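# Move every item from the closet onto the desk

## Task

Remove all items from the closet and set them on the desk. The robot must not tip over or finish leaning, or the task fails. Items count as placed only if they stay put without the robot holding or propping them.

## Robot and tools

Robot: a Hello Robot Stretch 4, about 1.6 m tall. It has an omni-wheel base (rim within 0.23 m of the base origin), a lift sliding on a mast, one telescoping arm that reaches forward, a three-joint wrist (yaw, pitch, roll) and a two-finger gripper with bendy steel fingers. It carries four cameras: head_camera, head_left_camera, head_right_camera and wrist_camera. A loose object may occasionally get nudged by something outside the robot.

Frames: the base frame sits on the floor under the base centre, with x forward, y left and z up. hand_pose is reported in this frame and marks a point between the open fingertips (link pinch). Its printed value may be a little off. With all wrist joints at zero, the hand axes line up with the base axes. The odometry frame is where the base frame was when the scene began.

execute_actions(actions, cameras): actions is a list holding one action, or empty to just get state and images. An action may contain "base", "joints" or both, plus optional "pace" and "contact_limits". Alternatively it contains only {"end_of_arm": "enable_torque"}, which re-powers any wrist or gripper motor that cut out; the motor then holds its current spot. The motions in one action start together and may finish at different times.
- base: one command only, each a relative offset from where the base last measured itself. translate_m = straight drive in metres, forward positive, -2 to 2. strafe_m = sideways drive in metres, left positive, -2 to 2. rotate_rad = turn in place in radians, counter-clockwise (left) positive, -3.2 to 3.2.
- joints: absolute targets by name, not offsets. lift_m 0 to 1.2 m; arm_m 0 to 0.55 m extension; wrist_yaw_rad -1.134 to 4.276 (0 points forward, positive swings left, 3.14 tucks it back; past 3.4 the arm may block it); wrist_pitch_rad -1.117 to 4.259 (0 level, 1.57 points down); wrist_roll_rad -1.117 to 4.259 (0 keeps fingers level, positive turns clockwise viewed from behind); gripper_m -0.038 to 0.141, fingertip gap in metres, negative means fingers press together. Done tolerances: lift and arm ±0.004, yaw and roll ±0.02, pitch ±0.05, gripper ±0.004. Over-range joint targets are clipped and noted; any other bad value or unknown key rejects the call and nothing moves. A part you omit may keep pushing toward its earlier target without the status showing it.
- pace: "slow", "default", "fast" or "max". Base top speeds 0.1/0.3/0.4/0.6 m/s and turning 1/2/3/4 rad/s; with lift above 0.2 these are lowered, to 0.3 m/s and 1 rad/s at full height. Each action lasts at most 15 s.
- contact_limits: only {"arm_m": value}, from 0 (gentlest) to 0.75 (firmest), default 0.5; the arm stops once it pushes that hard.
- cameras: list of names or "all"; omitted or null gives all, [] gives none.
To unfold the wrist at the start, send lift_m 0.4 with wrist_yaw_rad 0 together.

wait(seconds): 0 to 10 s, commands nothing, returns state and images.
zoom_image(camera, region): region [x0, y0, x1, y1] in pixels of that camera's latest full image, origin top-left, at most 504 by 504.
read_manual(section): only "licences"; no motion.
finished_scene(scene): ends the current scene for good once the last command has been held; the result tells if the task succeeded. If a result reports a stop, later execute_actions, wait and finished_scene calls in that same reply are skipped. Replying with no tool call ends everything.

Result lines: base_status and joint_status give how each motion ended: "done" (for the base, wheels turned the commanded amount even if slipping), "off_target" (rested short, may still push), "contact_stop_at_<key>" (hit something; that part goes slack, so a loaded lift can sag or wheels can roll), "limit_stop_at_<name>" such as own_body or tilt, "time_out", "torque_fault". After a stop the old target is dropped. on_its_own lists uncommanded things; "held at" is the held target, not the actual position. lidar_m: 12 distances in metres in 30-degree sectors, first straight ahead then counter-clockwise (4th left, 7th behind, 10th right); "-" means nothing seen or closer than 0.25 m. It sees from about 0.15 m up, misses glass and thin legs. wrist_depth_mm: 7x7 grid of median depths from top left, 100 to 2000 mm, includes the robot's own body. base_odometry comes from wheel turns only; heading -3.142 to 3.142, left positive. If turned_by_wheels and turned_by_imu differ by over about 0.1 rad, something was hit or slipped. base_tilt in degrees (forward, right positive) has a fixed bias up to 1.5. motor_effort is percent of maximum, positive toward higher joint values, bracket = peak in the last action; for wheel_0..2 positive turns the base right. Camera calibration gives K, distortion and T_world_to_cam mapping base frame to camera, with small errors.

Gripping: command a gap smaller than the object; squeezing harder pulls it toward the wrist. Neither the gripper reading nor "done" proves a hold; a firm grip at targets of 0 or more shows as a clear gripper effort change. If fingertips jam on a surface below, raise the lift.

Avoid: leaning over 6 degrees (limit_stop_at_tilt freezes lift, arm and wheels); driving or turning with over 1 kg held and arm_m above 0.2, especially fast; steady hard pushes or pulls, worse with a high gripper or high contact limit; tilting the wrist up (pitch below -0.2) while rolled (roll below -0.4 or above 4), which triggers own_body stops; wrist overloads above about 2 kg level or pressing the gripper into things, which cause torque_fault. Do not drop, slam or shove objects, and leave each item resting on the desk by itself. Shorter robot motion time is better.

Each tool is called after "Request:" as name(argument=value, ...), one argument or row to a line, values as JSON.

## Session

Request:
execute_actions(
  actions=[],
)

Scene clock: 0.00 s.
base_odometry: x=+0.000 y=+0.000 heading=+0.000 (m, m, rad; odometry frame)
turned_by_wheels: +0.000 (rad since the last result)
turned_by_imu: +0.000 (rad since the last result)
base_tilt: forward=-0.2 right=+0.3 (deg)
lidar_m: 2.04 2.08 2.33 2.46 2.45 2.35 1.15 1.13 1.33 1.27 1.28 1.44
base_status: not commanded
joint_positions: lift_m=+0.284 arm_m=-0.001 wrist_yaw_rad=+3.205 wrist_pitch_rad=-0.015 wrist_roll_rad=-0.016 gripper_m=+0.057
joint_status: not commanded
motor_effort: lift_m=+18 arm_m=+0 wrist_yaw_rad=-1 wrist_pitch_rad=-9 wrist_roll_rad=+1 gripper_m=-2 wheel_0=+1 wheel_1=+0 wheel_2=+0 (%)
hand_pose: x=-0.1235 y=+0.0690 z=+0.4667 quat_wxyz=(-0.032, +0.008, -0.008, +0.999) (m; base frame)
wrist_depth_mm: - 135 - - - - - / - 122 136 - - - - / - 115 135 - - - - / - 125 167 - - - - / 136 161 - - - - - / 1618 1921 213 1863 201 1661 1618 / 224 1281 1160 152 1205 1118 1118
pictures: head_camera, head_left_camera, head_right_camera, wrist_camera
camera_calibration (this result's frames):
wrist_camera: T_world_to_cam=[[-0.024771, 0.999586, -0.0146087, -0.0730168], [-0.0503616, -0.0158423, -0.998605, 0.533979], [-0.998424, -0.0240007, 0.0507332, 0.0810438], [0, 0, 0, 1]] pos_world=[0.105999, 0.0833912, 0.528056]
Images, in order (width x height): head_camera 420x560, head_left_camera 420x672, head_right_camera 420x672, wrist_camera 616x392.

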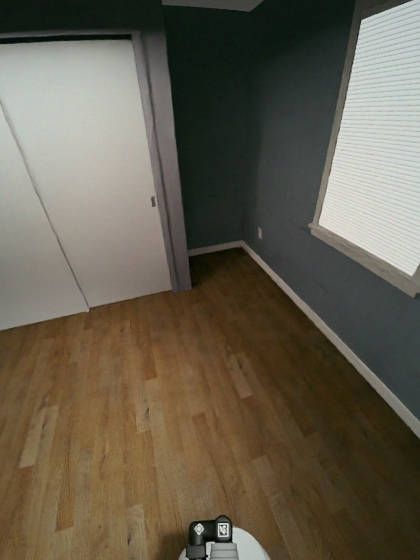

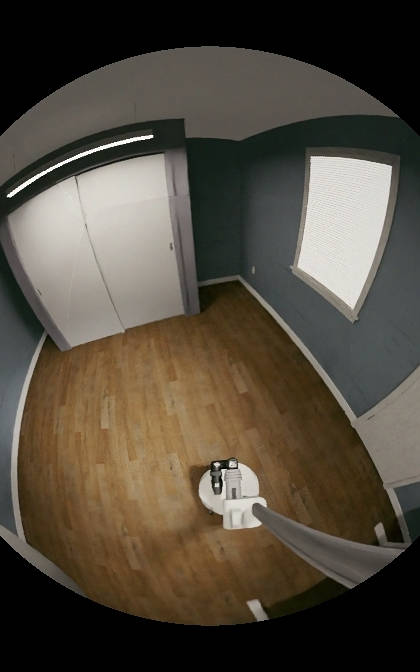

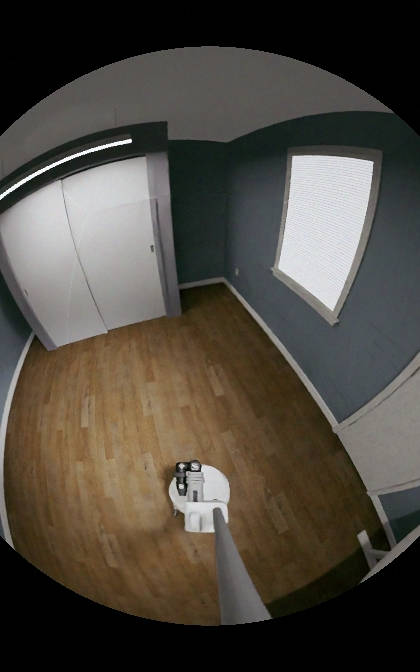

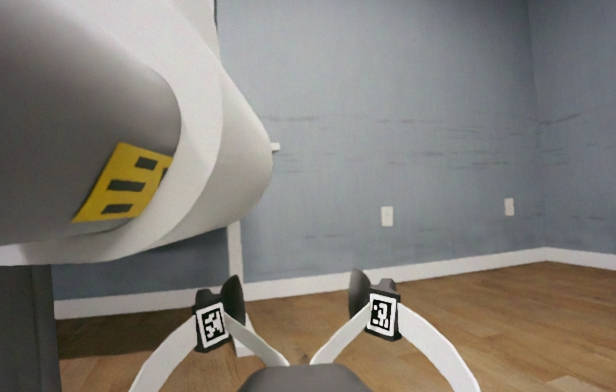

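Request:
execute_actions(
  actions=[
    {"base":{"rotate_rad":0.42},"joints":{"lift_m":0.8,"wrist_yaw_rad":0,"gripper_m":0}},
  ],
  cameras=["head_camera","wrist_camera"],
)

Scene clock: 3.33 s.
base_odometry: x=+0.000 y=+0.000 heading=+0.419 (m, m, rad; odometry frame)
turned_by_wheels: +0.419 (rad since the last result)
turned_by_imu: +0.416 (rad since the last result)
base_tilt: forward=-0.2 right=+0.3 (deg)
lidar_m: 2.04 2.19 2.43 2.43 2.57 1.18 1.16 1.25 1.27 1.26 1.39 2.03
base_status: done
joint_positions: lift_m=+0.800 arm_m=-0.001 wrist_yaw_rad=+0.000 wrist_pitch_rad=-0.015 wrist_roll_rad=-0.016 gripper_m=+0.000
joint_status: all done
motor_effort: lift_m=+22(21) arm_m=+0(0) wrist_yaw_rad=-2(6) wrist_pitch_rad=-8(8) wrist_roll_rad=+1(1) gripper_m=-5(2) wheel_0=-4(10) wheel_1=-5(16) wheel_2=-5(12) (%)
hand_pose: x=+0.4584 y=-0.0873 z=+0.9824 quat_wxyz=(+1.000, -0.008, -0.008, +0.000) (m; base frame)
wrist_depth_mm: 1921 1921 1921 1863 - - 1921 / 1921 1863 1921 1921 1808 - 1921 / 1921 1921 1921 1863 1808 - - / 1921 1863 1921 1921 1863 - - / 1921 1921 1921 1921 1863 - - / 1921 1863 1921 205 1808 - - / 1921 1921 178 164 991 - -
pictures: head_camera, wrist_camera
camera_calibration (this result's frames):
wrist_camera: T_world_to_cam=[[-0.0383876, -0.999156, -0.0146075, -0.0631708], [0.0512613, 0.01263, -0.998605, 1.03167], [0.997947, -0.0390829, 0.0507332, -0.284328], [0, 0, 0, 1]] pos_world=[0.228434, -0.0872599, 1.04374]
Images, in order (width x height): head_camera 420x560, wrist_camera 616x392.

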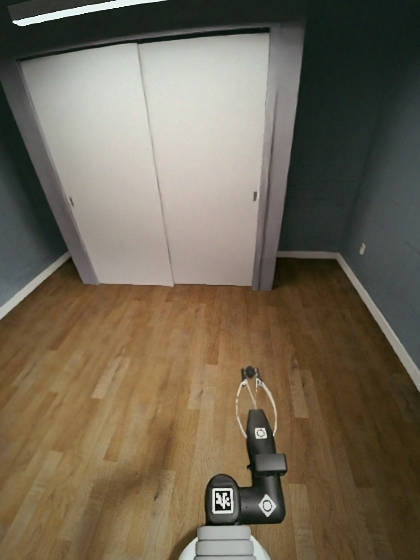

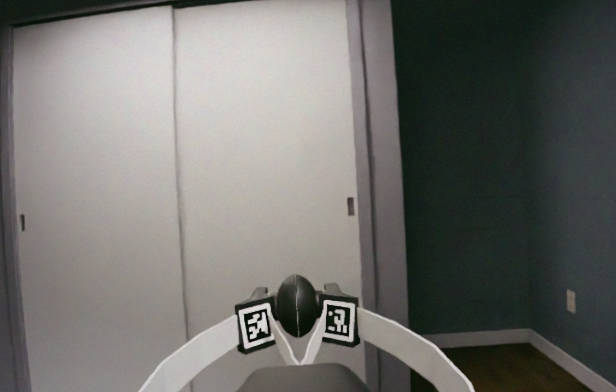

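Request:
execute_actions(
  actions=[
    {"base":{"translate_m":1.2},"pace":"fast"},
  ],
  cameras=[],
)

Request:
execute_actions(
  actions=[
    {"base":{"strafe_m":-0.27},"joints":{"lift_m":0.86}},
  ],
  cameras=["wrist_camera"],
)

Scene clock: 8.17 s.
base_odometry: x=+1.096 y=+0.488 heading=+0.420 (m, m, rad; odometry frame)
turned_by_wheels: +0.001 (rad since the last result)
turned_by_imu: -0.004 (rad since the last result)
base_tilt: forward=-0.4 right=+0.4 (deg)
lidar_m: 0.88 0.98 1.40 2.27 2.46 3.20 2.70 1.87 1.41 1.38 1.53 0.86
base_status: done
joint_positions: lift_m=+0.800 arm_m=-0.001 wrist_yaw_rad=+0.000 wrist_pitch_rad=-0.015 wrist_roll_rad=-0.016 gripper_m=+0.000
joint_status: not commanded
motor_effort: lift_m=+21(21) arm_m=+0(0) wrist_yaw_rad=-1(2) wrist_pitch_rad=-9(8) wrist_roll_rad=+0(0) gripper_m=-5(4) wheel_0=+4(6) wheel_1=+6(5) wheel_2=-1(17) (%)
hand_pose: x=+0.4584 y=-0.0874 z=+0.9824 quat_wxyz=(+1.000, -0.008, -0.008, +0.000) (m; base frame)
wrist_depth_mm: 732 715 699 691 676 603 603 / 723 715 699 691 683 609 603 / 723 715 707 691 683 603 603 / 723 715 699 691 683 609 603 / 723 715 699 691 683 615 603 / 723 715 707 205 676 627 609 / 723 715 178 164 430 597 597
pictures: none
No camera images: the call's "cameras" was empty. Leave "cameras" out to get every camera's image.

Scene clock: 10.40 s.
base_odometry: x=+1.206 y=+0.242 heading=+0.419 (m, m, rad; odometry frame)
turned_by_wheels: +0.000 (rad since the last result)
turned_by_imu: -0.001 (rad since the last result)
base_tilt: forward=-0.2 right=+0.3 (deg)
lidar_m: 0.80 0.96 1.36 2.57 2.79 2.43 2.88 1.50 1.14 1.10 1.24 0.80
base_status: done
joint_positions: lift_m=+0.860 arm_m=-0.001 wrist_yaw_rad=+0.000 wrist_pitch_rad=-0.015 wrist_roll_rad=-0.016 gripper_m=+0.000
joint_status: all done
motor_effort: lift_m=+21(20) arm_m=+0(0) wrist_yaw_rad=-1(1) wrist_pitch_rad=-8(9) wrist_roll_rad=+0(0) gripper_m=-4(4) wheel_0=+1(11) wheel_1=-4(12) wheel_2=+0(1) (%)
hand_pose: x=+0.4584 y=-0.0874 z=+1.0425 quat_wxyz=(+1.000, -0.008, -0.008, +0.000) (m; base frame)
wrist_depth_mm: 683 683 668 597 597 1308 1281 / 691 683 676 597 591 1308 1281 / 691 683 676 661 591 1281 1281 / 699 683 676 668 591 1281 1308 / 691 683 676 668 591 1308 1281 / 691 683 668 205 585 1308 1281 / 699 683 178 164 382 1308 1281
pictures: wrist_camera
camera_calibration (this result's frames):
wrist_camera: T_world_to_cam=[[-0.0386178, -0.999147, -0.0146073, -0.0622544], [0.0512642, 0.0126179, -0.998605, 1.09167], [0.997938, -0.0393127, 0.0507332, -0.287374], [0, 0, 0, 1]] pos_world=[0.228414, -0.0872734, 1.10382]
Images, in order (width x height): wrist_camera 616x392.

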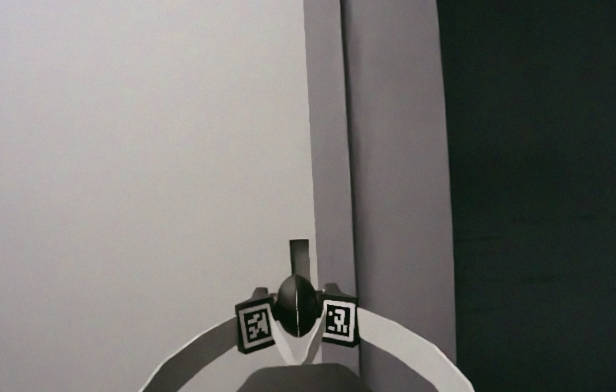

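Request:
execute_actions(
  actions=[
    {"base":{"rotate_rad":-0.07},"joints":{"lift_m":0.8,"arm_m":0.2}},
  ],
  cameras=[],
)

Request:
execute_actions(
  actions=[
    {"base":{"strafe_m":0.05}},
  ],
  cameras=["wrist_camera"],
)

Scene clock: 12.70 s.
base_odometry: x=+1.206 y=+0.242 heading=+0.351 (m, m, rad; odometry frame)
turned_by_wheels: -0.069 (rad since the last result)
turned_by_imu: -0.069 (rad since the last result)
base_tilt: forward=-0.2 right=+0.4 (deg)
lidar_m: 0.81 0.92 1.23 2.56 2.71 3.28 3.23 1.60 1.16 1.10 1.22 0.84
base_status: done
joint_positions: lift_m=+0.800 arm_m=+0.199 wrist_yaw_rad=+0.000 wrist_pitch_rad=-0.015 wrist_roll_rad=-0.016 gripper_m=+0.000
joint_status: all done
motor_effort: lift_m=+14(19) arm_m=+8(11) wrist_yaw_rad=-2(1) wrist_pitch_rad=-9(8) wrist_roll_rad=+0(1) gripper_m=-3(5) wheel_0=+5(6) wheel_1=+7(3) wheel_2=+6(8) (%)
hand_pose: x=+0.6579 y=-0.0874 z=+0.9830 quat_wxyz=(+1.000, -0.008, -0.008, +0.000) (m; base frame)
wrist_depth_mm: 466 469 466 389 404 1138 1160 / 466 466 466 392 407 1138 1138 / 466 469 466 392 404 1160 1160 / 466 466 466 389 404 1160 1160 / 462 466 466 392 404 1160 1138 / 462 466 466 204 402 1138 1138 / 462 469 177 164 294 1138 1138
pictures: none
No camera images: the call's "cameras" was empty. Leave "cameras" out to get every camera's image.

Scene clock: 13.80 s.
base_odometry: x=+1.189 y=+0.289 heading=+0.351 (m, m, rad; odometry frame)
turned_by_wheels: +0.000 (rad since the last result)
turned_by_imu: +0.000 (rad since the last result)
base_tilt: forward=-0.3 right=+0.3 (deg)
lidar_m: 0.80 0.92 1.25 2.52 2.65 3.28 3.23 1.66 1.20 1.16 1.26 0.82
base_status: done
joint_positions: lift_m=+0.800 arm_m=+0.199 wrist_yaw_rad=+0.000 wrist_pitch_rad=-0.015 wrist_roll_rad=-0.016 gripper_m=+0.000
joint_status: not commanded
motor_effort: lift_m=+15(14) arm_m=+8(8) wrist_yaw_rad=-1(2) wrist_pitch_rad=-8(9) wrist_roll_rad=+1(1) gripper_m=-4(4) wheel_0=-3(12) wheel_1=+4(12) wheel_2=+0(5) (%)
hand_pose: x=+0.6579 y=-0.0874 z=+0.9830 quat_wxyz=(+1.000, -0.008, -0.008, +0.000) (m; base frame)
wrist_depth_mm: 466 469 469 449 407 407 1138 / 469 469 469 469 407 410 1160 / 466 469 466 466 407 407 1160 / 466 469 469 469 404 407 1138 / 466 466 466 469 407 407 1160 / 466 466 469 204 407 407 1138 / 466 469 178 164 287 404 1160
pictures: wrist_camera
camera_calibration (this result's frames):
wrist_camera: T_world_to_cam=[[-0.0385996, -0.999148, -0.0146095, -0.0554214], [0.051319, 0.012619, -0.998603, 1.02199], [0.997936, -0.0392954, 0.0507882, -0.483562], [0, 0, 0, 1]] pos_world=[0.427977, -0.0872724, 1.04431]
Images, in order (width x height): wrist_camera 616x392.

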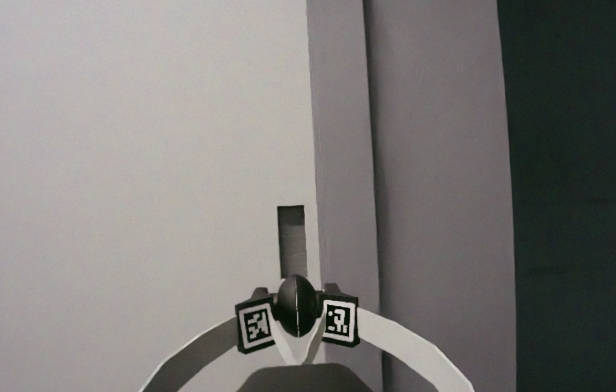

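Request:
execute_actions(
  actions=[
    {"base":{"strafe_m":0.006},"joints":{"wrist_roll_rad":1.57,"lift_m":0.825,"arm_m":0.36}},
  ],
  cameras=["head_camera"],
)

Request:
execute_actions(
  actions=[
    {"joints":{"arm_m":0.5},"contact_limits":{"arm_m":0.15},"pace":"slow"},
  ],
  cameras=["head_camera","wrist_camera"],
)

Scene clock: 16.50 s.
base_odometry: x=+1.187 y=+0.294 heading=+0.351 (m, m, rad; odometry frame)
turned_by_wheels: +0.000 (rad since the last result)
turned_by_imu: +0.000 (rad since the last result)
base_tilt: forward=-0.3 right=+0.3 (deg)
lidar_m: 0.79 0.93 1.24 2.52 2.65 3.28 3.23 1.67 1.21 1.16 1.27 0.84
base_status: done
joint_positions: lift_m=+0.825 arm_m=+0.359 wrist_yaw_rad=+0.000 wrist_pitch_rad=-0.015 wrist_roll_rad=+1.570 gripper_m=+0.000
joint_status: all done
motor_effort: lift_m=+21(21) arm_m=+8(8) wrist_yaw_rad=+0(1) wrist_pitch_rad=-9(8) wrist_roll_rad=+2(6) gripper_m=-4(4) wheel_0=-2(12) wheel_1=+4(12) wheel_2=+0(0) (%)
hand_pose: x=+0.8180 y=-0.0874 z=+1.0074 quat_wxyz=(+0.708, +0.707, -0.005, +0.006) (m; base frame)
wrist_depth_mm: 235 237 240 242 246 249 251 / 236 238 241 244 246 250 252 / 236 238 241 243 246 237 238 / 224 226 229 231 233 237 239 / 225 240 304 320 312 317 320 / 300 301 306 205 314 319 320 / 300 303 177 163 249 319 322
pictures: head_camera
Images, in order (width x height): head_camera 420x560.

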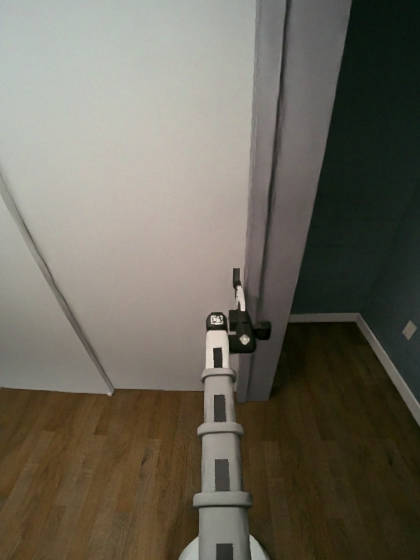

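Scene clock: 18.83 s.
base_odometry: x=+1.186 y=+0.294 heading=+0.350 (m, m, rad; odometry frame)
turned_by_wheels: -0.001 (rad since the last result)
turned_by_imu: +0.000 (rad since the last result)
base_tilt: forward=-0.4 right=+0.2 (deg)
lidar_m: 0.82 0.92 1.26 2.53 2.65 3.27 3.20 1.69 1.23 1.15 1.27 0.83
base_status: not commanded
joint_positions: lift_m=+0.825 arm_m=+0.452 wrist_yaw_rad=-0.011 wrist_pitch_rad=-0.016 wrist_roll_rad=+1.570 gripper_m=+0.000
joint_status: arm_m contact_stop (moved +0.093 of +0.141)
on_its_own: arm_m is slack since a contact_stop (your +0.500 is given up); wrist_yaw_rad is at rest, and its effort (+31) is outside its rest range (-13 to +13)
motor_effort: lift_m=+21(22) arm_m=+0(21) wrist_yaw_rad=+31(35) wrist_pitch_rad=-8(9) wrist_roll_rad=+2(2) gripper_m=-1(4) wheel_0=-2(3) wheel_1=+4(4) wheel_2=-8(7) (%)
contact_limits: arm_m 0.15
hand_pose: x=+0.9100 y=-0.0905 z=+1.0074 quat_wxyz=(+0.707, +0.707, -0.009, +0.002) (m; base frame)
wrist_depth_mm: 150 151 153 154 157 159 - / 150 152 153 155 157 159 160 / 149 138 140 141 143 145 146 / 137 138 140 141 143 145 146 / 137 138 140 142 144 159 228 / 212 215 216 207 224 225 229 / 213 214 184 154 222 227 228
pictures: head_camera, wrist_camera
camera_calibration (this result's frames):
wrist_camera: T_world_to_cam=[[-0.0229276, 0.0292855, -0.999308, 1.02242], [0.0462019, 0.998534, 0.0282027, 0.0929974], [0.998669, -0.0455233, -0.0242471, -0.662072], [0, 0, 0, 1]] pos_world=[0.680336, -0.152943, 1.00303]
Images, in order (width x height): head_camera 420x560, wrist_camera 616x392.

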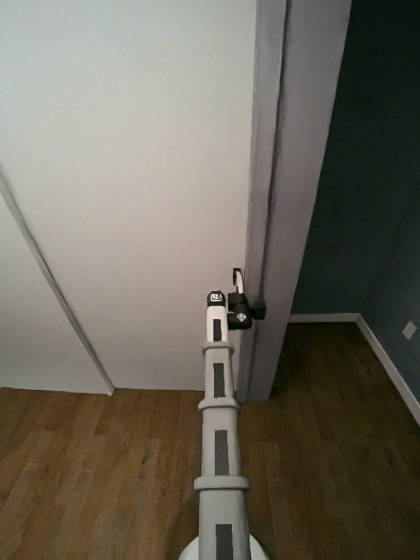

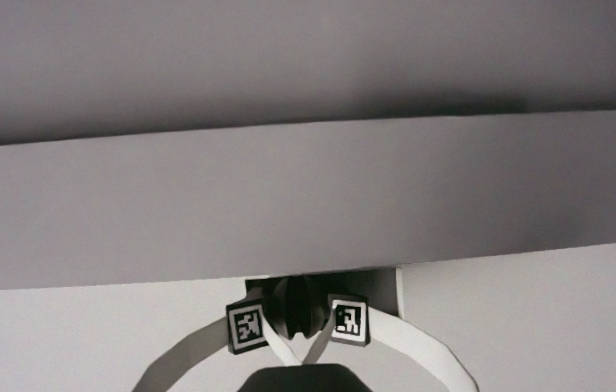

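Attempting the slide.

Request:
execute_actions(
  actions=[
    {"base":{"strafe_m":0.15},"joints":{"arm_m":0.455},"pace":"slow","contact_limits":{"arm_m":0.25}},
  ],
  cameras=["head_camera"],
)

Scene clock: 22.00 s.
base_odometry: x=+1.135 y=+0.435 heading=+0.350 (m, m, rad; odometry frame)
turned_by_wheels: -0.001 (rad since the last result)
turned_by_imu: -0.117 (rad since the last result)
base_tilt: forward=-0.6 right=+0.6 (deg)
lidar_m: 0.81 0.87 1.10 2.40 2.45 3.19 3.21 2.05 1.37 1.29 1.36 0.84
base_status: done
joint_positions: lift_m=+0.825 arm_m=+0.452 wrist_yaw_rad=-0.017 wrist_pitch_rad=-0.014 wrist_roll_rad=+1.570 gripper_m=+0.000
joint_status: all done
on_its_own: wrist_yaw_rad is at rest, and its effort (+48) is outside its rest range (-13 to +13)
motor_effort: lift_m=+22(21) arm_m=+14(14) wrist_yaw_rad=+48(51) wrist_pitch_rad=-11(12) wrist_roll_rad=+0(2) gripper_m=+0(2) wheel_0=-5(11) wheel_1=+9(13) wheel_2=-14(16) (%)
contact_limits: arm_m 0.25
hand_pose: x=+0.9103 y=-0.0923 z=+1.0070 quat_wxyz=(+0.707, +0.707, -0.011, -0.001) (m; base frame)
wrist_depth_mm: 163 165 167 168 170 172 - / 161 162 164 165 167 169 170 / 144 145 147 148 149 151 152 / 142 143 144 146 147 149 150 / 153 155 217 220 223 225 227 / 211 213 214 209 219 221 223 / 208 209 183 156 215 217 219
pictures: head_camera
Images, in order (width x height): head_camera 420x560.

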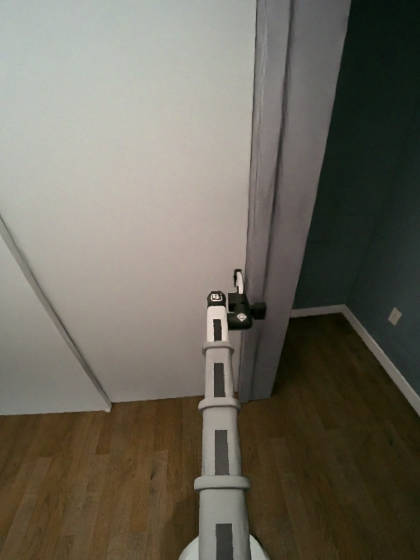

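Request:
execute_actions(
  actions=[
    {"base":{"strafe_m":-0.03},"joints":{"arm_m":0.25,"wrist_yaw_rad":0}},
  ],
  cameras=[],
)

Request:
execute_actions(
  actions=[
    {"base":{"rotate_rad":0.117},"joints":{"wrist_roll_rad":0,"arm_m":0.0}},
  ],
)

Scene clock: 24.27 s.
base_odometry: x=+1.145 y=+0.407 heading=+0.349 (m, m, rad; odometry frame)
turned_by_wheels: +0.000 (rad since the last result)
turned_by_imu: +0.007 (rad since the last result)
base_tilt: forward=-0.3 right=+0.4 (deg)
lidar_m: 0.80 0.88 1.09 2.42 2.49 3.23 3.21 1.99 1.33 1.26 1.30 0.86
base_status: done
joint_positions: lift_m=+0.825 arm_m=+0.251 wrist_yaw_rad=+0.000 wrist_pitch_rad=-0.015 wrist_roll_rad=+1.570 gripper_m=+0.000
joint_status: all done
motor_effort: lift_m=+21(21) arm_m=-8(13) wrist_yaw_rad=-1(56) wrist_pitch_rad=-9(12) wrist_roll_rad=+0(1) gripper_m=-5(3) wheel_0=+2(5) wheel_1=-5(17) wheel_2=-2(14) (%)
hand_pose: x=+0.7108 y=-0.0874 z=+1.0074 quat_wxyz=(+0.707, +0.707, -0.005, +0.005) (m; base frame)
wrist_depth_mm: 732 362 364 366 373 375 379 / 351 353 359 362 366 373 375 / 347 351 355 357 364 366 368 / 327 332 336 340 343 345 349 / 397 399 407 413 415 421 424 / 392 397 399 204 407 413 415 / 389 392 177 164 291 407 410
pictures: none
No camera images: the call's "cameras" was empty. Leave "cameras" out to get every camera's image.

Scene clock: 26.13 s.
base_odometry: x=+1.145 y=+0.407 heading=+0.465 (m, m, rad; odometry frame)
turned_by_wheels: +0.116 (rad since the last result)
turned_by_imu: +0.115 (rad since the last result)
base_tilt: forward=-0.3 right=+0.2 (deg)
lidar_m: 0.82 0.90 1.23 2.44 2.57 3.31 2.74 1.80 1.31 1.25 1.35 0.79
base_status: done
joint_positions: lift_m=+0.825 arm_m=+0.001 wrist_yaw_rad=+0.000 wrist_pitch_rad=-0.015 wrist_roll_rad=+0.001 gripper_m=+0.000
joint_status: all done
motor_effort: lift_m=+21(21) arm_m=-8(12) wrist_yaw_rad=-1(2) wrist_pitch_rad=-9(9) wrist_roll_rad=-1(5) gripper_m=-4(4) wheel_0=-4(7) wheel_1=-6(11) wheel_2=-6(11) (%)
hand_pose: x=+0.4608 y=-0.0874 z=+1.0074 quat_wxyz=(+1.000, +0.000, -0.008, +0.000) (m; base frame)
wrist_depth_mm: 654 647 647 647 591 591 1336 / 647 647 647 647 585 585 1336 / 647 654 647 647 585 585 1336 / 640 647 647 640 585 591 1336 / 647 647 647 647 585 585 1336 / 640 647 647 204 580 591 1336 / 640 640 177 164 377 585 1336
pictures: head_camera, head_left_camera, head_right_camera, wrist_camera
camera_calibration (this result's frames):
wrist_camera: T_world_to_cam=[[-0.0384486, -0.998773, -0.0312081, -0.0460205], [0.0511514, 0.0292231, -0.998263, 1.05765], [0.997951, -0.0399782, 0.049965, -0.287288], [0, 0, 0, 1]] pos_world=[0.23083, -0.088357, 1.06873]
Images, in order (width x height): head_camera 420x560, head_left_camera 420x672, head_right_camera 420x672, wrist_camera 616x392.

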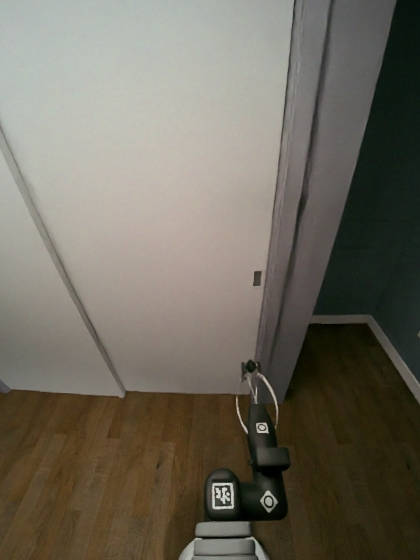

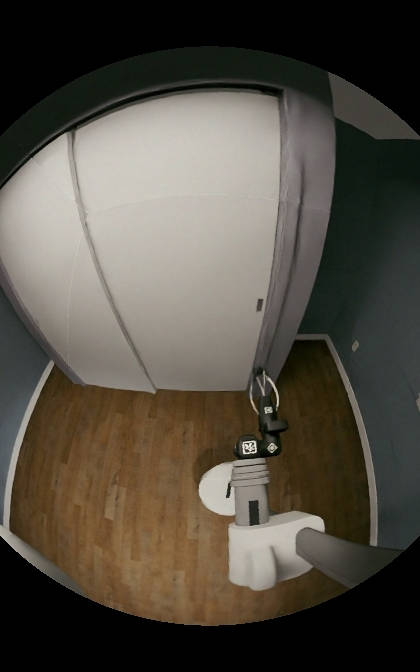

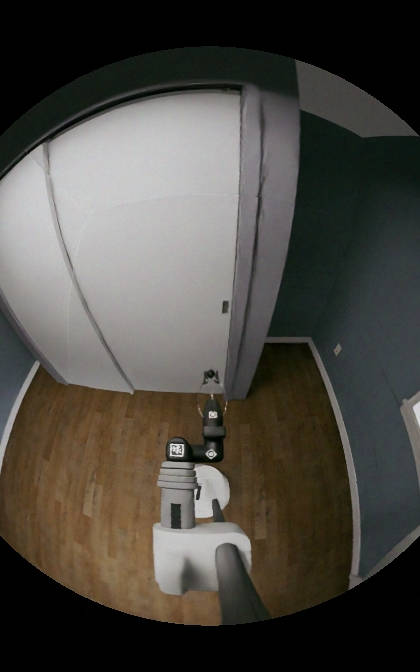

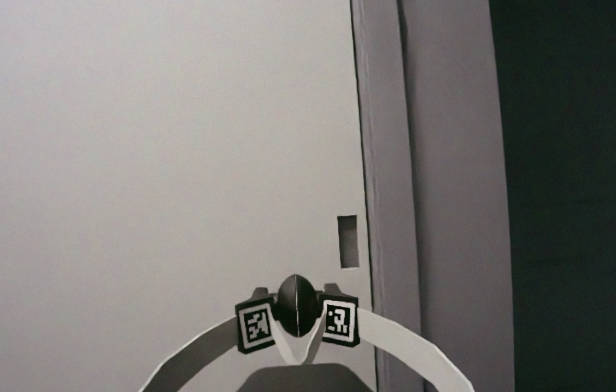

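Request:
execute_actions(
  actions=[
    {"base":{"strafe_m":1.45},"pace":"fast"},
  ],
  cameras=["head_camera","wrist_camera"],
)

Scene clock: 31.60 s.
base_odometry: x=+0.495 y=+1.703 heading=+0.465 (m, m, rad; odometry frame)
turned_by_wheels: +0.000 (rad since the last result)
turned_by_imu: +0.000 (rad since the last result)
base_tilt: forward=-0.3 right=+0.3 (deg)
lidar_m: 0.86 0.90 0.96 0.95 1.02 1.48 3.15 2.60 2.82 2.71 1.26 0.91
base_status: done
joint_positions: lift_m=+0.825 arm_m=+0.001 wrist_yaw_rad=+0.000 wrist_pitch_rad=-0.015 wrist_roll_rad=+0.000 gripper_m=+0.000
joint_status: not commanded
motor_effort: lift_m=+21(21) arm_m=-8(8) wrist_yaw_rad=-1(2) wrist_pitch_rad=-8(9) wrist_roll_rad=-1(0) gripper_m=-5(4) wheel_0=-2(16) wheel_1=+2(21) wheel_2=+0(4) (%)
hand_pose: x=+0.4608 y=-0.0874 z=+1.0074 quat_wxyz=(+1.000, +0.000, -0.008, +0.000) (m; base frame)
wrist_depth_mm: 654 647 668 676 668 668 676 / 654 654 668 668 668 668 661 / 647 654 661 668 668 668 661 / 647 654 668 668 668 661 668 / 647 647 676 661 668 668 668 / 1366 647 661 204 661 661 668 / 1366 647 178 164 424 661 668
pictures: head_camera, wrist_camera
camera_calibration (this result's frames):
wrist_camera: T_world_to_cam=[[-0.0383821, -0.998776, -0.031206, -0.0460327], [0.0511493, 0.0292243, -0.998263, 1.05769], [0.997953, -0.0399116, 0.049965, -0.287291], [0, 0, 0, 1]] pos_world=[0.230836, -0.088353, 1.06878]
Images, in order (width x height): head_camera 420x560, wrist_camera 616x392.

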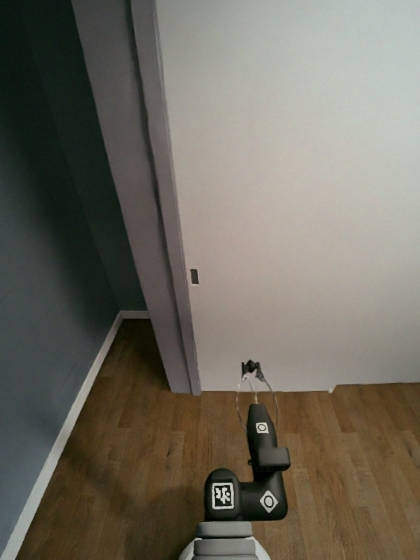

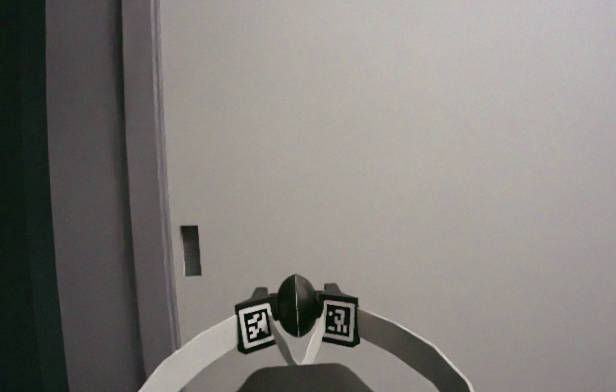

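Request:
execute_actions(
  actions=[
    {"base":{"strafe_m":0.168},"joints":{"arm_m":0.25}},
  ],
  cameras=["wrist_camera"],
)

Scene clock: 33.83 s.
base_odometry: x=+0.419 y=+1.853 heading=+0.465 (m, m, rad; odometry frame)
turned_by_wheels: +0.000 (rad since the last result)
turned_by_imu: +0.000 (rad since the last result)
base_tilt: forward=-0.3 right=+0.2 (deg)
lidar_m: 0.86 1.10 0.81 0.77 0.84 1.20 3.17 2.67 2.99 2.87 1.22 0.92
base_status: done
joint_positions: lift_m=+0.825 arm_m=+0.249 wrist_yaw_rad=+0.000 wrist_pitch_rad=-0.016 wrist_roll_rad=+0.000 gripper_m=+0.000
joint_status: all done
motor_effort: lift_m=+21(21) arm_m=+8(10) wrist_yaw_rad=-1(2) wrist_pitch_rad=-8(9) wrist_roll_rad=+0(1) gripper_m=-5(4) wheel_0=-4(11) wheel_1=+4(13) wheel_2=+0(1) (%)
hand_pose: x=+0.7079 y=-0.0874 z=+1.0075 quat_wxyz=(+1.000, +0.000, -0.008, +0.000) (m; base frame)
wrist_depth_mm: 410 413 397 427 424 430 430 / 1160 413 397 427 427 427 430 / 1160 410 397 427 427 430 427 / 1138 410 394 427 427 424 427 / 1160 413 397 427 427 424 427 / 1138 410 397 204 427 427 427 / 1160 413 177 164 304 427 424
pictures: wrist_camera
camera_calibration (this result's frames):
wrist_camera: T_world_to_cam=[[-0.0382318, -0.998783, -0.0311607, -0.0366551], [0.0513568, 0.0291784, -0.998254, 1.04495], [0.997948, -0.0397654, 0.0501787, -0.534146], [0, 0, 0, 1]] pos_world=[0.477983, -0.0883411, 1.06879]
Images, in order (width x height): wrist_camera 616x392.

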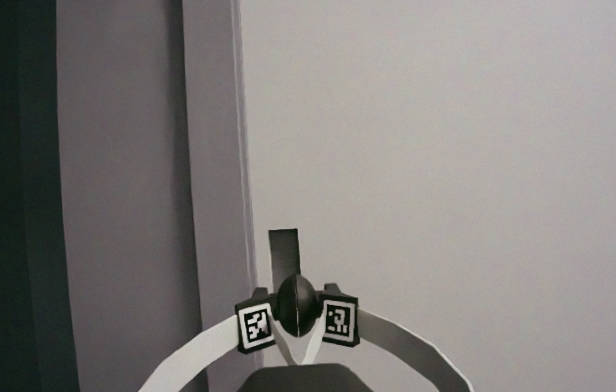

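Request:
execute_actions(
  actions=[
    {"base":{"strafe_m":0.012},"joints":{"wrist_roll_rad":1.57,"arm_m":0.36}},
  ],
  cameras=[],
)

Request:
execute_actions(
  actions=[
    {"joints":{"arm_m":0.5},"contact_limits":{"arm_m":0.15},"pace":"slow"},
  ],
  cameras=["wrist_camera"],
)

Request:
execute_actions(
  actions=[
    {"base":{"strafe_m":-0.15},"pace":"slow"},
  ],
  cameras=["head_camera"],
)

Scene clock: 36.07 s.
base_odometry: x=+0.414 y=+1.863 heading=+0.465 (m, m, rad; odometry frame)
turned_by_wheels: +0.000 (rad since the last result)
turned_by_imu: -0.001 (rad since the last result)
base_tilt: forward=-0.2 right=+0.3 (deg)
lidar_m: 0.85 1.08 0.80 0.79 0.85 1.21 3.15 2.67 2.99 2.89 1.23 0.90
base_status: done
joint_positions: lift_m=+0.825 arm_m=+0.359 wrist_yaw_rad=+0.000 wrist_pitch_rad=-0.016 wrist_roll_rad=+1.570 gripper_m=+0.000
joint_status: all done
motor_effort: lift_m=+21(21) arm_m=+8(12) wrist_yaw_rad=-1(0) wrist_pitch_rad=-8(8) wrist_roll_rad=+1(4) gripper_m=-4(4) wheel_0=-5(10) wheel_1=+5(14) wheel_2=+0(0) (%)
hand_pose: x=+0.8179 y=-0.0874 z=+1.0075 quat_wxyz=(+0.708, +0.707, -0.005, +0.006) (m; base frame)
wrist_depth_mm: 303 306 309 312 315 320 324 / 303 306 310 314 317 322 325 / 303 306 310 315 319 324 327 / 306 309 312 317 320 322 327 / 307 310 314 319 322 325 327 / 309 310 312 205 307 300 300 / 281 282 177 163 237 296 300
pictures: none
No camera images: the call's "cameras" was empty. Leave "cameras" out to get every camera's image.

Scene clock: 37.97 s.
base_odometry: x=+0.414 y=+1.863 heading=+0.465 (m, m, rad; odometry frame)
turned_by_wheels: +0.000 (rad since the last result)
turned_by_imu: +0.000 (rad since the last result)
base_tilt: forward=-0.3 right=+0.3 (deg)
lidar_m: 0.86 1.07 0.78 0.78 0.83 1.20 3.14 2.68 3.00 2.88 1.22 0.91
base_status: not commanded
joint_positions: lift_m=+0.825 arm_m=+0.459 wrist_yaw_rad=-0.007 wrist_pitch_rad=-0.016 wrist_roll_rad=+1.570 gripper_m=+0.000
joint_status: arm_m contact_stop (moved +0.101 of +0.141)
on_its_own: arm_m is slack since a contact_stop (your +0.500 is given up); wrist_yaw_rad is at rest, and its effort (+18) is outside its rest range (-13 to +13)
motor_effort: lift_m=+21(21) arm_m=+0(17) wrist_yaw_rad=+18(24) wrist_pitch_rad=-8(8) wrist_roll_rad=+1(4) gripper_m=-2(4) wheel_0=+0(6) wheel_1=+5(5) wheel_2=-5(5) (%)
contact_limits: arm_m 0.15
hand_pose: x=+0.9181 y=-0.0894 z=+1.0075 quat_wxyz=(+0.707, +0.707, -0.008, +0.003) (m; base frame)
wrist_depth_mm: 210 212 215 218 220 223 225 / 210 213 216 217 221 224 225 / 211 213 216 218 222 224 226 / 211 214 216 220 221 225 226 / 212 215 217 220 224 225 227 / 213 215 217 207 224 226 229 / 213 215 182 156 202 206 208
pictures: wrist_camera
camera_calibration (this result's frames):
wrist_camera: T_world_to_cam=[[-0.023133, 0.0291922, -0.999306, 1.02277], [0.0424543, 0.998701, 0.0281917, 0.0950093], [0.998831, -0.0417727, -0.0243423, -0.669853], [0, 0, 0, 1]] pos_world=[0.688695, -0.152724, 1.00308]
Images, in order (width x height): wrist_camera 616x392.

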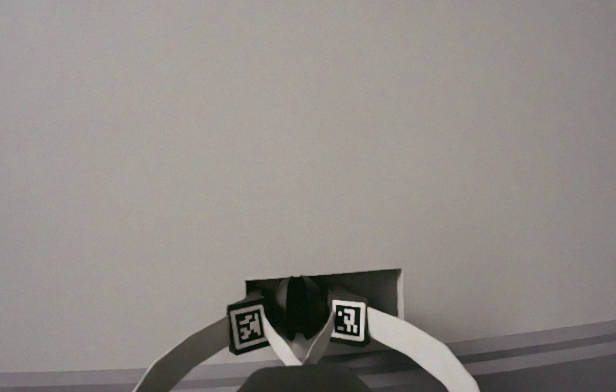

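not run: a stop came earlier in this reply.

Request:
execute_actions(
  actions=[
    {"base":{"strafe_m":-0.15},"joints":{"arm_m":0.462},"pace":"slow","contact_limits":{"arm_m":0.25}},
  ],
  cameras=["head_camera"],
)

Scene clock: 41.13 s.
base_odometry: x=+0.481 y=+1.729 heading=+0.467 (m, m, rad; odometry frame)
turned_by_wheels: +0.002 (rad since the last result)
turned_by_imu: +0.071 (rad since the last result)
base_tilt: forward=-0.3 right=+0.3 (deg)
lidar_m: 0.87 1.18 0.92 0.91 1.00 1.50 3.12 2.59 2.80 2.77 1.15 0.91
base_status: done
joint_positions: lift_m=+0.825 arm_m=+0.460 wrist_yaw_rad=+0.006 wrist_pitch_rad=-0.016 wrist_roll_rad=+1.570 gripper_m=+0.000
joint_status: all done
on_its_own: wrist_yaw_rad is at rest, and its effort (-16) is outside its rest range (-13 to +13)
motor_effort: lift_m=+21(21) arm_m=+13(16) wrist_yaw_rad=-16(32) wrist_pitch_rad=-8(9) wrist_roll_rad=+1(1) gripper_m=+0(2) wheel_0=+21(25) wheel_1=+3(6) wheel_2=-3(5) (%)
contact_limits: arm_m 0.25
hand_pose: x=+0.9194 y=-0.0858 z=+1.0075 quat_wxyz=(+0.707, +0.707, -0.004, +0.007) (m; base frame)
wrist_depth_mm: 195 198 201 203 206 209 211 / 198 201 204 207 210 212 214 / 202 204 207 210 213 216 217 / 205 208 211 213 216 220 222 / 208 211 214 216 220 223 225 / 212 215 216 208 225 228 230 / 216 217 182 156 285 289 294
pictures: head_camera
Images, in order (width x height): head_camera 420x560.

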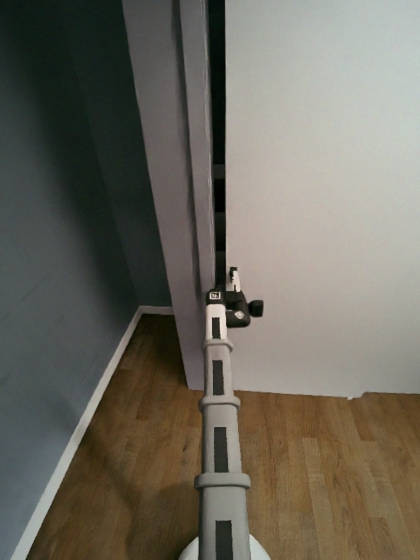

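Request:
execute_actions(
  actions=[
    {"base":{"rotate_rad":-0.08},"pace":"slow"},
  ],
  cameras=[],
)

Request:
execute_actions(
  actions=[
    {"base":{"strafe_m":-0.15},"pace":"slow"},
  ],
  cameras=["head_camera"],
)

Scene clock: 43.00 s.
base_odometry: x=+0.481 y=+1.729 heading=+0.386 (m, m, rad; odometry frame)
turned_by_wheels: -0.081 (rad since the last result)
turned_by_imu: -0.061 (rad since the last result)
base_tilt: forward=-0.4 right=+0.3 (deg)
lidar_m: 0.86 0.92 0.93 0.90 0.97 1.38 3.14 2.59 2.86 2.78 1.23 0.93
base_status: done
joint_positions: lift_m=+0.825 arm_m=+0.460 wrist_yaw_rad=-0.008 wrist_pitch_rad=-0.016 wrist_roll_rad=+1.570 gripper_m=+0.000
joint_status: not commanded
on_its_own: wrist_yaw_rad is at rest, and its effort (+23) is outside its rest range (-13 to +13)
motor_effort: lift_m=+21(21) arm_m=+10(13) wrist_yaw_rad=+23(59) wrist_pitch_rad=-8(9) wrist_roll_rad=+1(2) gripper_m=-5(4) wheel_0=-8(33) wheel_1=+1(21) wheel_2=-6(20) (%)
hand_pose: x=+0.9189 y=-0.0898 z=+1.0075 quat_wxyz=(+0.707, +0.707, -0.008, +0.003) (m; base frame)
wrist_depth_mm: 213 214 217 221 223 225 228 / 213 216 218 221 224 227 229 / 214 216 220 221 224 227 229 / 215 217 220 223 225 228 231 / 216 218 221 224 228 229 231 / 216 219 220 206 229 230 233 / 218 220 205 160 597 585 603
pictures: none
No camera images: the call's "cameras" was empty. Leave "cameras" out to get every camera's image.

Scene clock: 45.67 s.
base_odometry: x=+0.537 y=+1.590 heading=+0.388 (m, m, rad; odometry frame)
turned_by_wheels: +0.002 (rad since the last result)
turned_by_imu: +0.037 (rad since the last result)
base_tilt: forward=-0.4 right=+0.3 (deg)
lidar_m: 0.88 0.91 1.07 1.04 1.14 1.71 3.12 2.56 2.68 2.60 1.16 0.88
base_status: done
joint_positions: lift_m=+0.825 arm_m=+0.460 wrist_yaw_rad=+0.004 wrist_pitch_rad=-0.016 wrist_roll_rad=+1.570 gripper_m=+0.000
joint_status: not commanded
motor_effort: lift_m=+21(21) arm_m=+9(10) wrist_yaw_rad=-12(41) wrist_pitch_rad=-8(9) wrist_roll_rad=+2(0) gripper_m=-2(5) wheel_0=+20(29) wheel_1=+2(11) wheel_2=+0(4) (%)
hand_pose: x=+0.9200 y=-0.0864 z=+1.0075 quat_wxyz=(+0.707, +0.707, -0.004, +0.007) (m; base frame)
wrist_depth_mm: 199 202 204 207 210 212 215 / 202 204 207 209 212 215 216 / 204 207 209 212 215 218 220 / 207 209 211 215 217 220 223 / 209 212 214 217 221 224 226 / 212 214 216 210 224 227 229 / 214 217 183 150 723 585 723
pictures: head_camera
Images, in order (width x height): head_camera 420x560.

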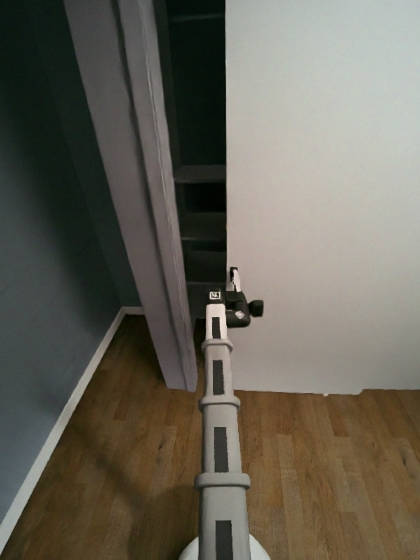

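Request:
execute_actions(
  actions=[
    {"joints":{"arm_m":0.3,"wrist_yaw_rad":0}},
  ],
  cameras=[],
)

Request:
execute_actions(
  actions=[
    {"base":{"strafe_m":0.13},"joints":{"wrist_roll_rad":0,"lift_m":0.78}},
  ],
  cameras=["wrist_camera"],
)

Scene clock: 48.10 s.
base_odometry: x=+0.537 y=+1.590 heading=+0.386 (m, m, rad; odometry frame)
turned_by_wheels: -0.001 (rad since the last result)
turned_by_imu: -0.002 (rad since the last result)
base_tilt: forward=-0.4 right=+0.3 (deg)
lidar_m: 0.87 0.94 1.07 1.02 1.10 1.69 3.13 2.59 2.70 2.61 1.16 0.91
base_status: not commanded
joint_positions: lift_m=+0.825 arm_m=+0.301 wrist_yaw_rad=+0.000 wrist_pitch_rad=-0.015 wrist_roll_rad=+1.570 gripper_m=+0.000
joint_status: all done
motor_effort: lift_m=+21(21) arm_m=-8(8) wrist_yaw_rad=-1(24) wrist_pitch_rad=-8(8) wrist_roll_rad=+2(1) gripper_m=-4(8) wheel_0=+2(20) wheel_1=+2(2) wheel_2=+0(0) (%)
hand_pose: x=+0.7608 y=-0.0874 z=+1.0074 quat_wxyz=(+0.707, +0.707, -0.005, +0.005) (m; base frame)
wrist_depth_mm: 345 353 355 359 364 368 373 / 349 355 359 364 370 373 377 / 353 357 362 368 373 377 379 / 359 362 368 370 375 384 387 / 362 366 370 377 382 384 392 / 368 370 373 204 387 991 831 / 931 820 177 164 480 778 778
pictures: none
No camera images: the call's "cameras" was empty. Leave "cameras" out to get every camera's image.

Scene clock: 49.73 s.
base_odometry: x=+0.488 y=+1.710 heading=+0.386 (m, m, rad; odometry frame)
turned_by_wheels: +0.000 (rad since the last result)
turned_by_imu: +0.000 (rad since the last result)
base_tilt: forward=-0.3 right=+0.2 (deg)
lidar_m: 0.88 1.21 0.93 0.90 0.99 1.46 3.14 2.58 2.83 2.76 1.19 0.91
base_status: done
joint_positions: lift_m=+0.780 arm_m=+0.301 wrist_yaw_rad=+0.000 wrist_pitch_rad=-0.015 wrist_roll_rad=+0.001 gripper_m=+0.000
joint_status: all done
motor_effort: lift_m=+14(18) arm_m=-8(8) wrist_yaw_rad=+0(0) wrist_pitch_rad=-8(8) wrist_roll_rad=+0(4) gripper_m=-5(5) wheel_0=-3(10) wheel_1=+4(11) wheel_2=+0(1) (%)
hand_pose: x=+0.7608 y=-0.0874 z=+0.9630 quat_wxyz=(+1.000, +0.000, -0.008, +0.000) (m; base frame)
wrist_depth_mm: 384 366 732 759 382 377 373 / 384 368 854 991 382 377 375 / 382 368 960 1118 382 379 375 / 384 364 820 1098 394 377 375 / 384 366 878 1118 394 375 375 / 384 366 427 204 379 375 375 / 382 364 178 164 282 377 373
pictures: wrist_camera
camera_calibration (this result's frames):
wrist_camera: T_world_to_cam=[[-0.038412, -0.998774, -0.0312184, -0.0358796], [0.0512815, 0.0292299, -0.998256, 0.997893], [0.997945, -0.0399459, 0.0500958, -0.584579], [0, 0, 0, 1]] pos_world=[0.530826, -0.0883555, 1.02432]
Images, in order (width x height): wrist_camera 616x392.

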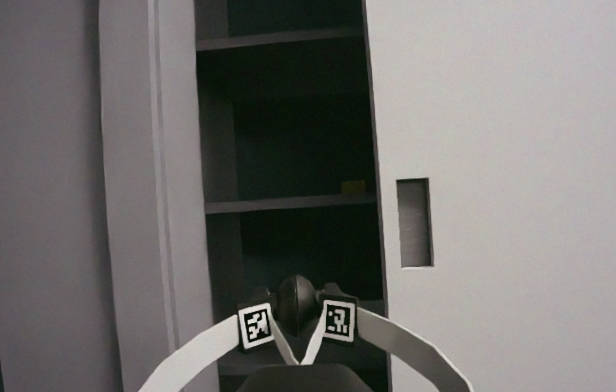

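Request:
execute_actions(
  actions=[
    {"joints":{"arm_m":0.44,"lift_m":0.76},"contact_limits":{"arm_m":0.2}},
  ],
  cameras=[],
)

Request:
execute_actions(
  actions=[
    {"base":{"strafe_m":-0.3},"pace":"slow"},
  ],
  cameras=["head_camera"],
)

Scene clock: 51.80 s.
base_odometry: x=+0.488 y=+1.710 heading=+0.386 (m, m, rad; odometry frame)
turned_by_wheels: +0.000 (rad since the last result)
turned_by_imu: +0.000 (rad since the last result)
base_tilt: forward=-0.2 right=+0.3 (deg)
lidar_m: 0.86 1.22 0.93 0.91 0.99 1.45 3.13 2.58 2.84 2.75 1.17 0.92
base_status: not commanded
joint_positions: lift_m=+0.760 arm_m=+0.439 wrist_yaw_rad=+0.000 wrist_pitch_rad=-0.015 wrist_roll_rad=+0.000 gripper_m=+0.000
joint_status: all done
motor_effort: lift_m=+14(15) arm_m=+8(8) wrist_yaw_rad=-1(1) wrist_pitch_rad=-8(8) wrist_roll_rad=-2(1) gripper_m=-4(4) wheel_0=-3(3) wheel_1=+5(4) wheel_2=+0(0) (%)
contact_limits: arm_m 0.2
hand_pose: x=+0.8979 y=-0.0874 z=+0.9430 quat_wxyz=(+1.000, +0.000, -0.008, +0.000) (m; base frame)
wrist_depth_mm: 228 294 683 723 668 244 242 / 228 290 842 976 960 244 241 / 228 287 904 976 976 245 242 / 228 281 788 960 960 255 242 / 227 276 831 976 960 250 242 / 228 268 647 204 854 244 241 / 228 247 178 164 221 244 242
pictures: none
No camera images: the call's "cameras" was empty. Leave "cameras" out to get every camera's image.

Scene clock: 55.97 s.
base_odometry: x=+0.601 y=+1.433 heading=+0.388 (m, m, rad; odometry frame)
turned_by_wheels: +0.001 (rad since the last result)
turned_by_imu: +0.030 (rad since the last result)
base_tilt: forward=-0.3 right=+0.3 (deg)
lidar_m: 0.84 0.94 1.23 1.20 1.32 2.03 2.86 2.54 2.50 2.46 1.12 0.88
base_status: done
joint_positions: lift_m=+0.760 arm_m=+0.439 wrist_yaw_rad=+0.001 wrist_pitch_rad=-0.016 wrist_roll_rad=+0.000 gripper_m=+0.000
joint_status: not commanded
motor_effort: lift_m=+14(14) arm_m=+8(8) wrist_yaw_rad=-4(44) wrist_pitch_rad=-7(8) wrist_roll_rad=+0(2) gripper_m=-6(7) wheel_0=+18(26) wheel_1=+0(10) wheel_2=-3(1) (%)
hand_pose: x=+0.8981 y=-0.0871 z=+0.9431 quat_wxyz=(+1.000, +0.000, -0.008, +0.001) (m; base frame)
wrist_depth_mm: 615 239 234 230 225 221 218 / 683 239 234 230 226 221 218 / 676 241 235 229 226 221 218 / 640 251 236 230 225 222 218 / 654 252 236 231 226 222 219 / 640 241 206 204 225 221 219 / 627 240 234 183 224 222 219
pictures: head_camera
Images, in order (width x height): head_camera 420x560.

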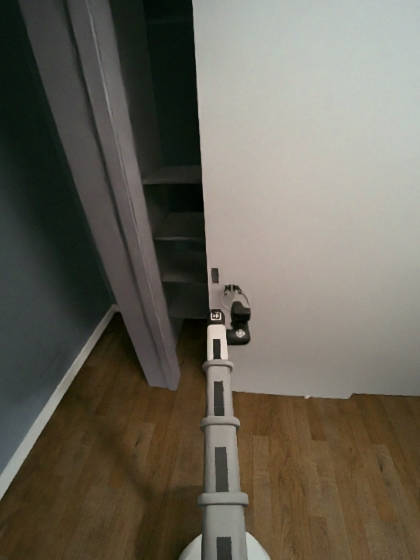

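Request:
execute_actions(
  actions=[
    {"joints":{"arm_m":0.25,"wrist_yaw_rad":0}},
  ],
  cameras=[],
)

Request:
execute_actions(
  actions=[
    {"base":{"rotate_rad":-0.09}},
  ],
  cameras=[],
)

Request:
execute_actions(
  actions=[
    {"base":{"strafe_m":0.15}},
  ],
  cameras=["wrist_camera"],
)

Scene clock: 58.20 s.
base_odometry: x=+0.601 y=+1.433 heading=+0.386 (m, m, rad; odometry frame)
turned_by_wheels: -0.001 (rad since the last result)
turned_by_imu: -0.002 (rad since the last result)
base_tilt: forward=-0.2 right=+0.3 (deg)
lidar_m: 0.86 0.94 1.23 1.20 1.30 2.03 2.85 2.52 2.50 2.45 1.13 0.88
base_status: not commanded
joint_positions: lift_m=+0.760 arm_m=+0.251 wrist_yaw_rad=+0.000 wrist_pitch_rad=-0.015 wrist_roll_rad=+0.000 gripper_m=+0.000
joint_status: all done
motor_effort: lift_m=+14(14) arm_m=-8(14) wrist_yaw_rad=-1(23) wrist_pitch_rad=-9(9) wrist_roll_rad=-1(0) gripper_m=-5(6) wheel_0=+0(18) wheel_1=+1(0) wheel_2=-3(3) (%)
hand_pose: x=+0.7108 y=-0.0874 z=+0.9430 quat_wxyz=(+1.000, +0.000, -0.008, +0.000) (m; base frame)
wrist_depth_mm: 723 931 418 413 404 399 392 / 723 891 418 413 404 399 394 / 715 1008 418 413 404 399 392 / 707 946 421 413 407 399 394 / 691 976 424 413 407 399 392 / 683 904 418 205 402 399 392 / 668 798 178 164 294 399 394
pictures: none
No camera images: the call's "cameras" was empty. Leave "cameras" out to get every camera's image.

Scene clock: 58.90 s.
base_odometry: x=+0.601 y=+1.433 heading=+0.297 (m, m, rad; odometry frame)
turned_by_wheels: -0.089 (rad since the last result)
turned_by_imu: -0.088 (rad since the last result)
base_tilt: forward=-0.3 right=+0.3 (deg)
lidar_m: 0.87 0.94 1.24 1.20 1.29 1.81 3.17 2.48 2.57 2.44 1.27 0.91
base_status: done
joint_positions: lift_m=+0.760 arm_m=+0.251 wrist_yaw_rad=+0.000 wrist_pitch_rad=-0.015 wrist_roll_rad=+0.000 gripper_m=+0.000
joint_status: not commanded
motor_effort: lift_m=+14(14) arm_m=-8(8) wrist_yaw_rad=+0(3) wrist_pitch_rad=-9(8) wrist_roll_rad=-1(0) gripper_m=-3(4) wheel_0=+5(9) wheel_1=+4(13) wheel_2=+4(11) (%)
hand_pose: x=+0.7108 y=-0.0875 z=+0.9430 quat_wxyz=(+1.000, +0.000, -0.008, +0.000) (m; base frame)
wrist_depth_mm: 842 418 418 421 421 421 424 / 809 415 418 418 421 418 421 / 878 418 418 418 424 421 421 / 820 418 418 418 421 421 421 / 854 418 415 418 421 421 421 / 831 418 418 204 418 421 421 / 741 418 178 164 301 421 421
pictures: none
No camera images: the call's "cameras" was empty. Leave "cameras" out to get every camera's image.

Scene clock: 60.63 s.
base_odometry: x=+0.558 y=+1.576 heading=+0.297 (m, m, rad; odometry frame)
turned_by_wheels: +0.000 (rad since the last result)
turned_by_imu: +0.000 (rad since the last result)
base_tilt: forward=-0.3 right=+0.3 (deg)
lidar_m: 0.88 0.90 1.09 1.05 1.11 1.60 3.16 2.51 2.73 2.60 1.22 0.89
base_status: done
joint_positions: lift_m=+0.760 arm_m=+0.251 wrist_yaw_rad=+0.000 wrist_pitch_rad=-0.015 wrist_roll_rad=+0.000 gripper_m=+0.000
joint_status: not commanded
motor_effort: lift_m=+14(14) arm_m=-8(8) wrist_yaw_rad=+0(1) wrist_pitch_rad=-9(8) wrist_roll_rad=-2(0) gripper_m=-3(3) wheel_0=-1(11) wheel_1=+4(13) wheel_2=+0(3) (%)
hand_pose: x=+0.7108 y=-0.0874 z=+0.9430 quat_wxyz=(+1.000, +0.000, -0.008, +0.000) (m; base frame)
wrist_depth_mm: 508 891 732 424 421 424 427 / 508 854 904 421 424 424 427 / 504 960 1138 424 421 424 424 / 496 891 1138 421 424 424 427 / 492 931 1138 421 424 424 424 / 477 878 960 205 424 421 424 / 469 741 177 164 303 424 424
pictures: wrist_camera
camera_calibration (this result's frames):
wrist_camera: T_world_to_cam=[[-0.0383752, -0.998779, -0.0311041, -0.0385489], [0.0513016, 0.0291168, -0.998259, 0.980457], [0.997946, -0.0399041, 0.0501216, -0.533685], [0, 0, 0, 1]] pos_world=[0.48081, -0.0883458, 1.0043]
Images, in order (width x height): wrist_camera 616x392.

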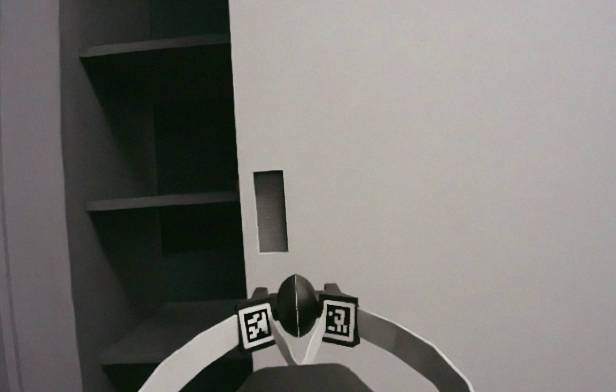

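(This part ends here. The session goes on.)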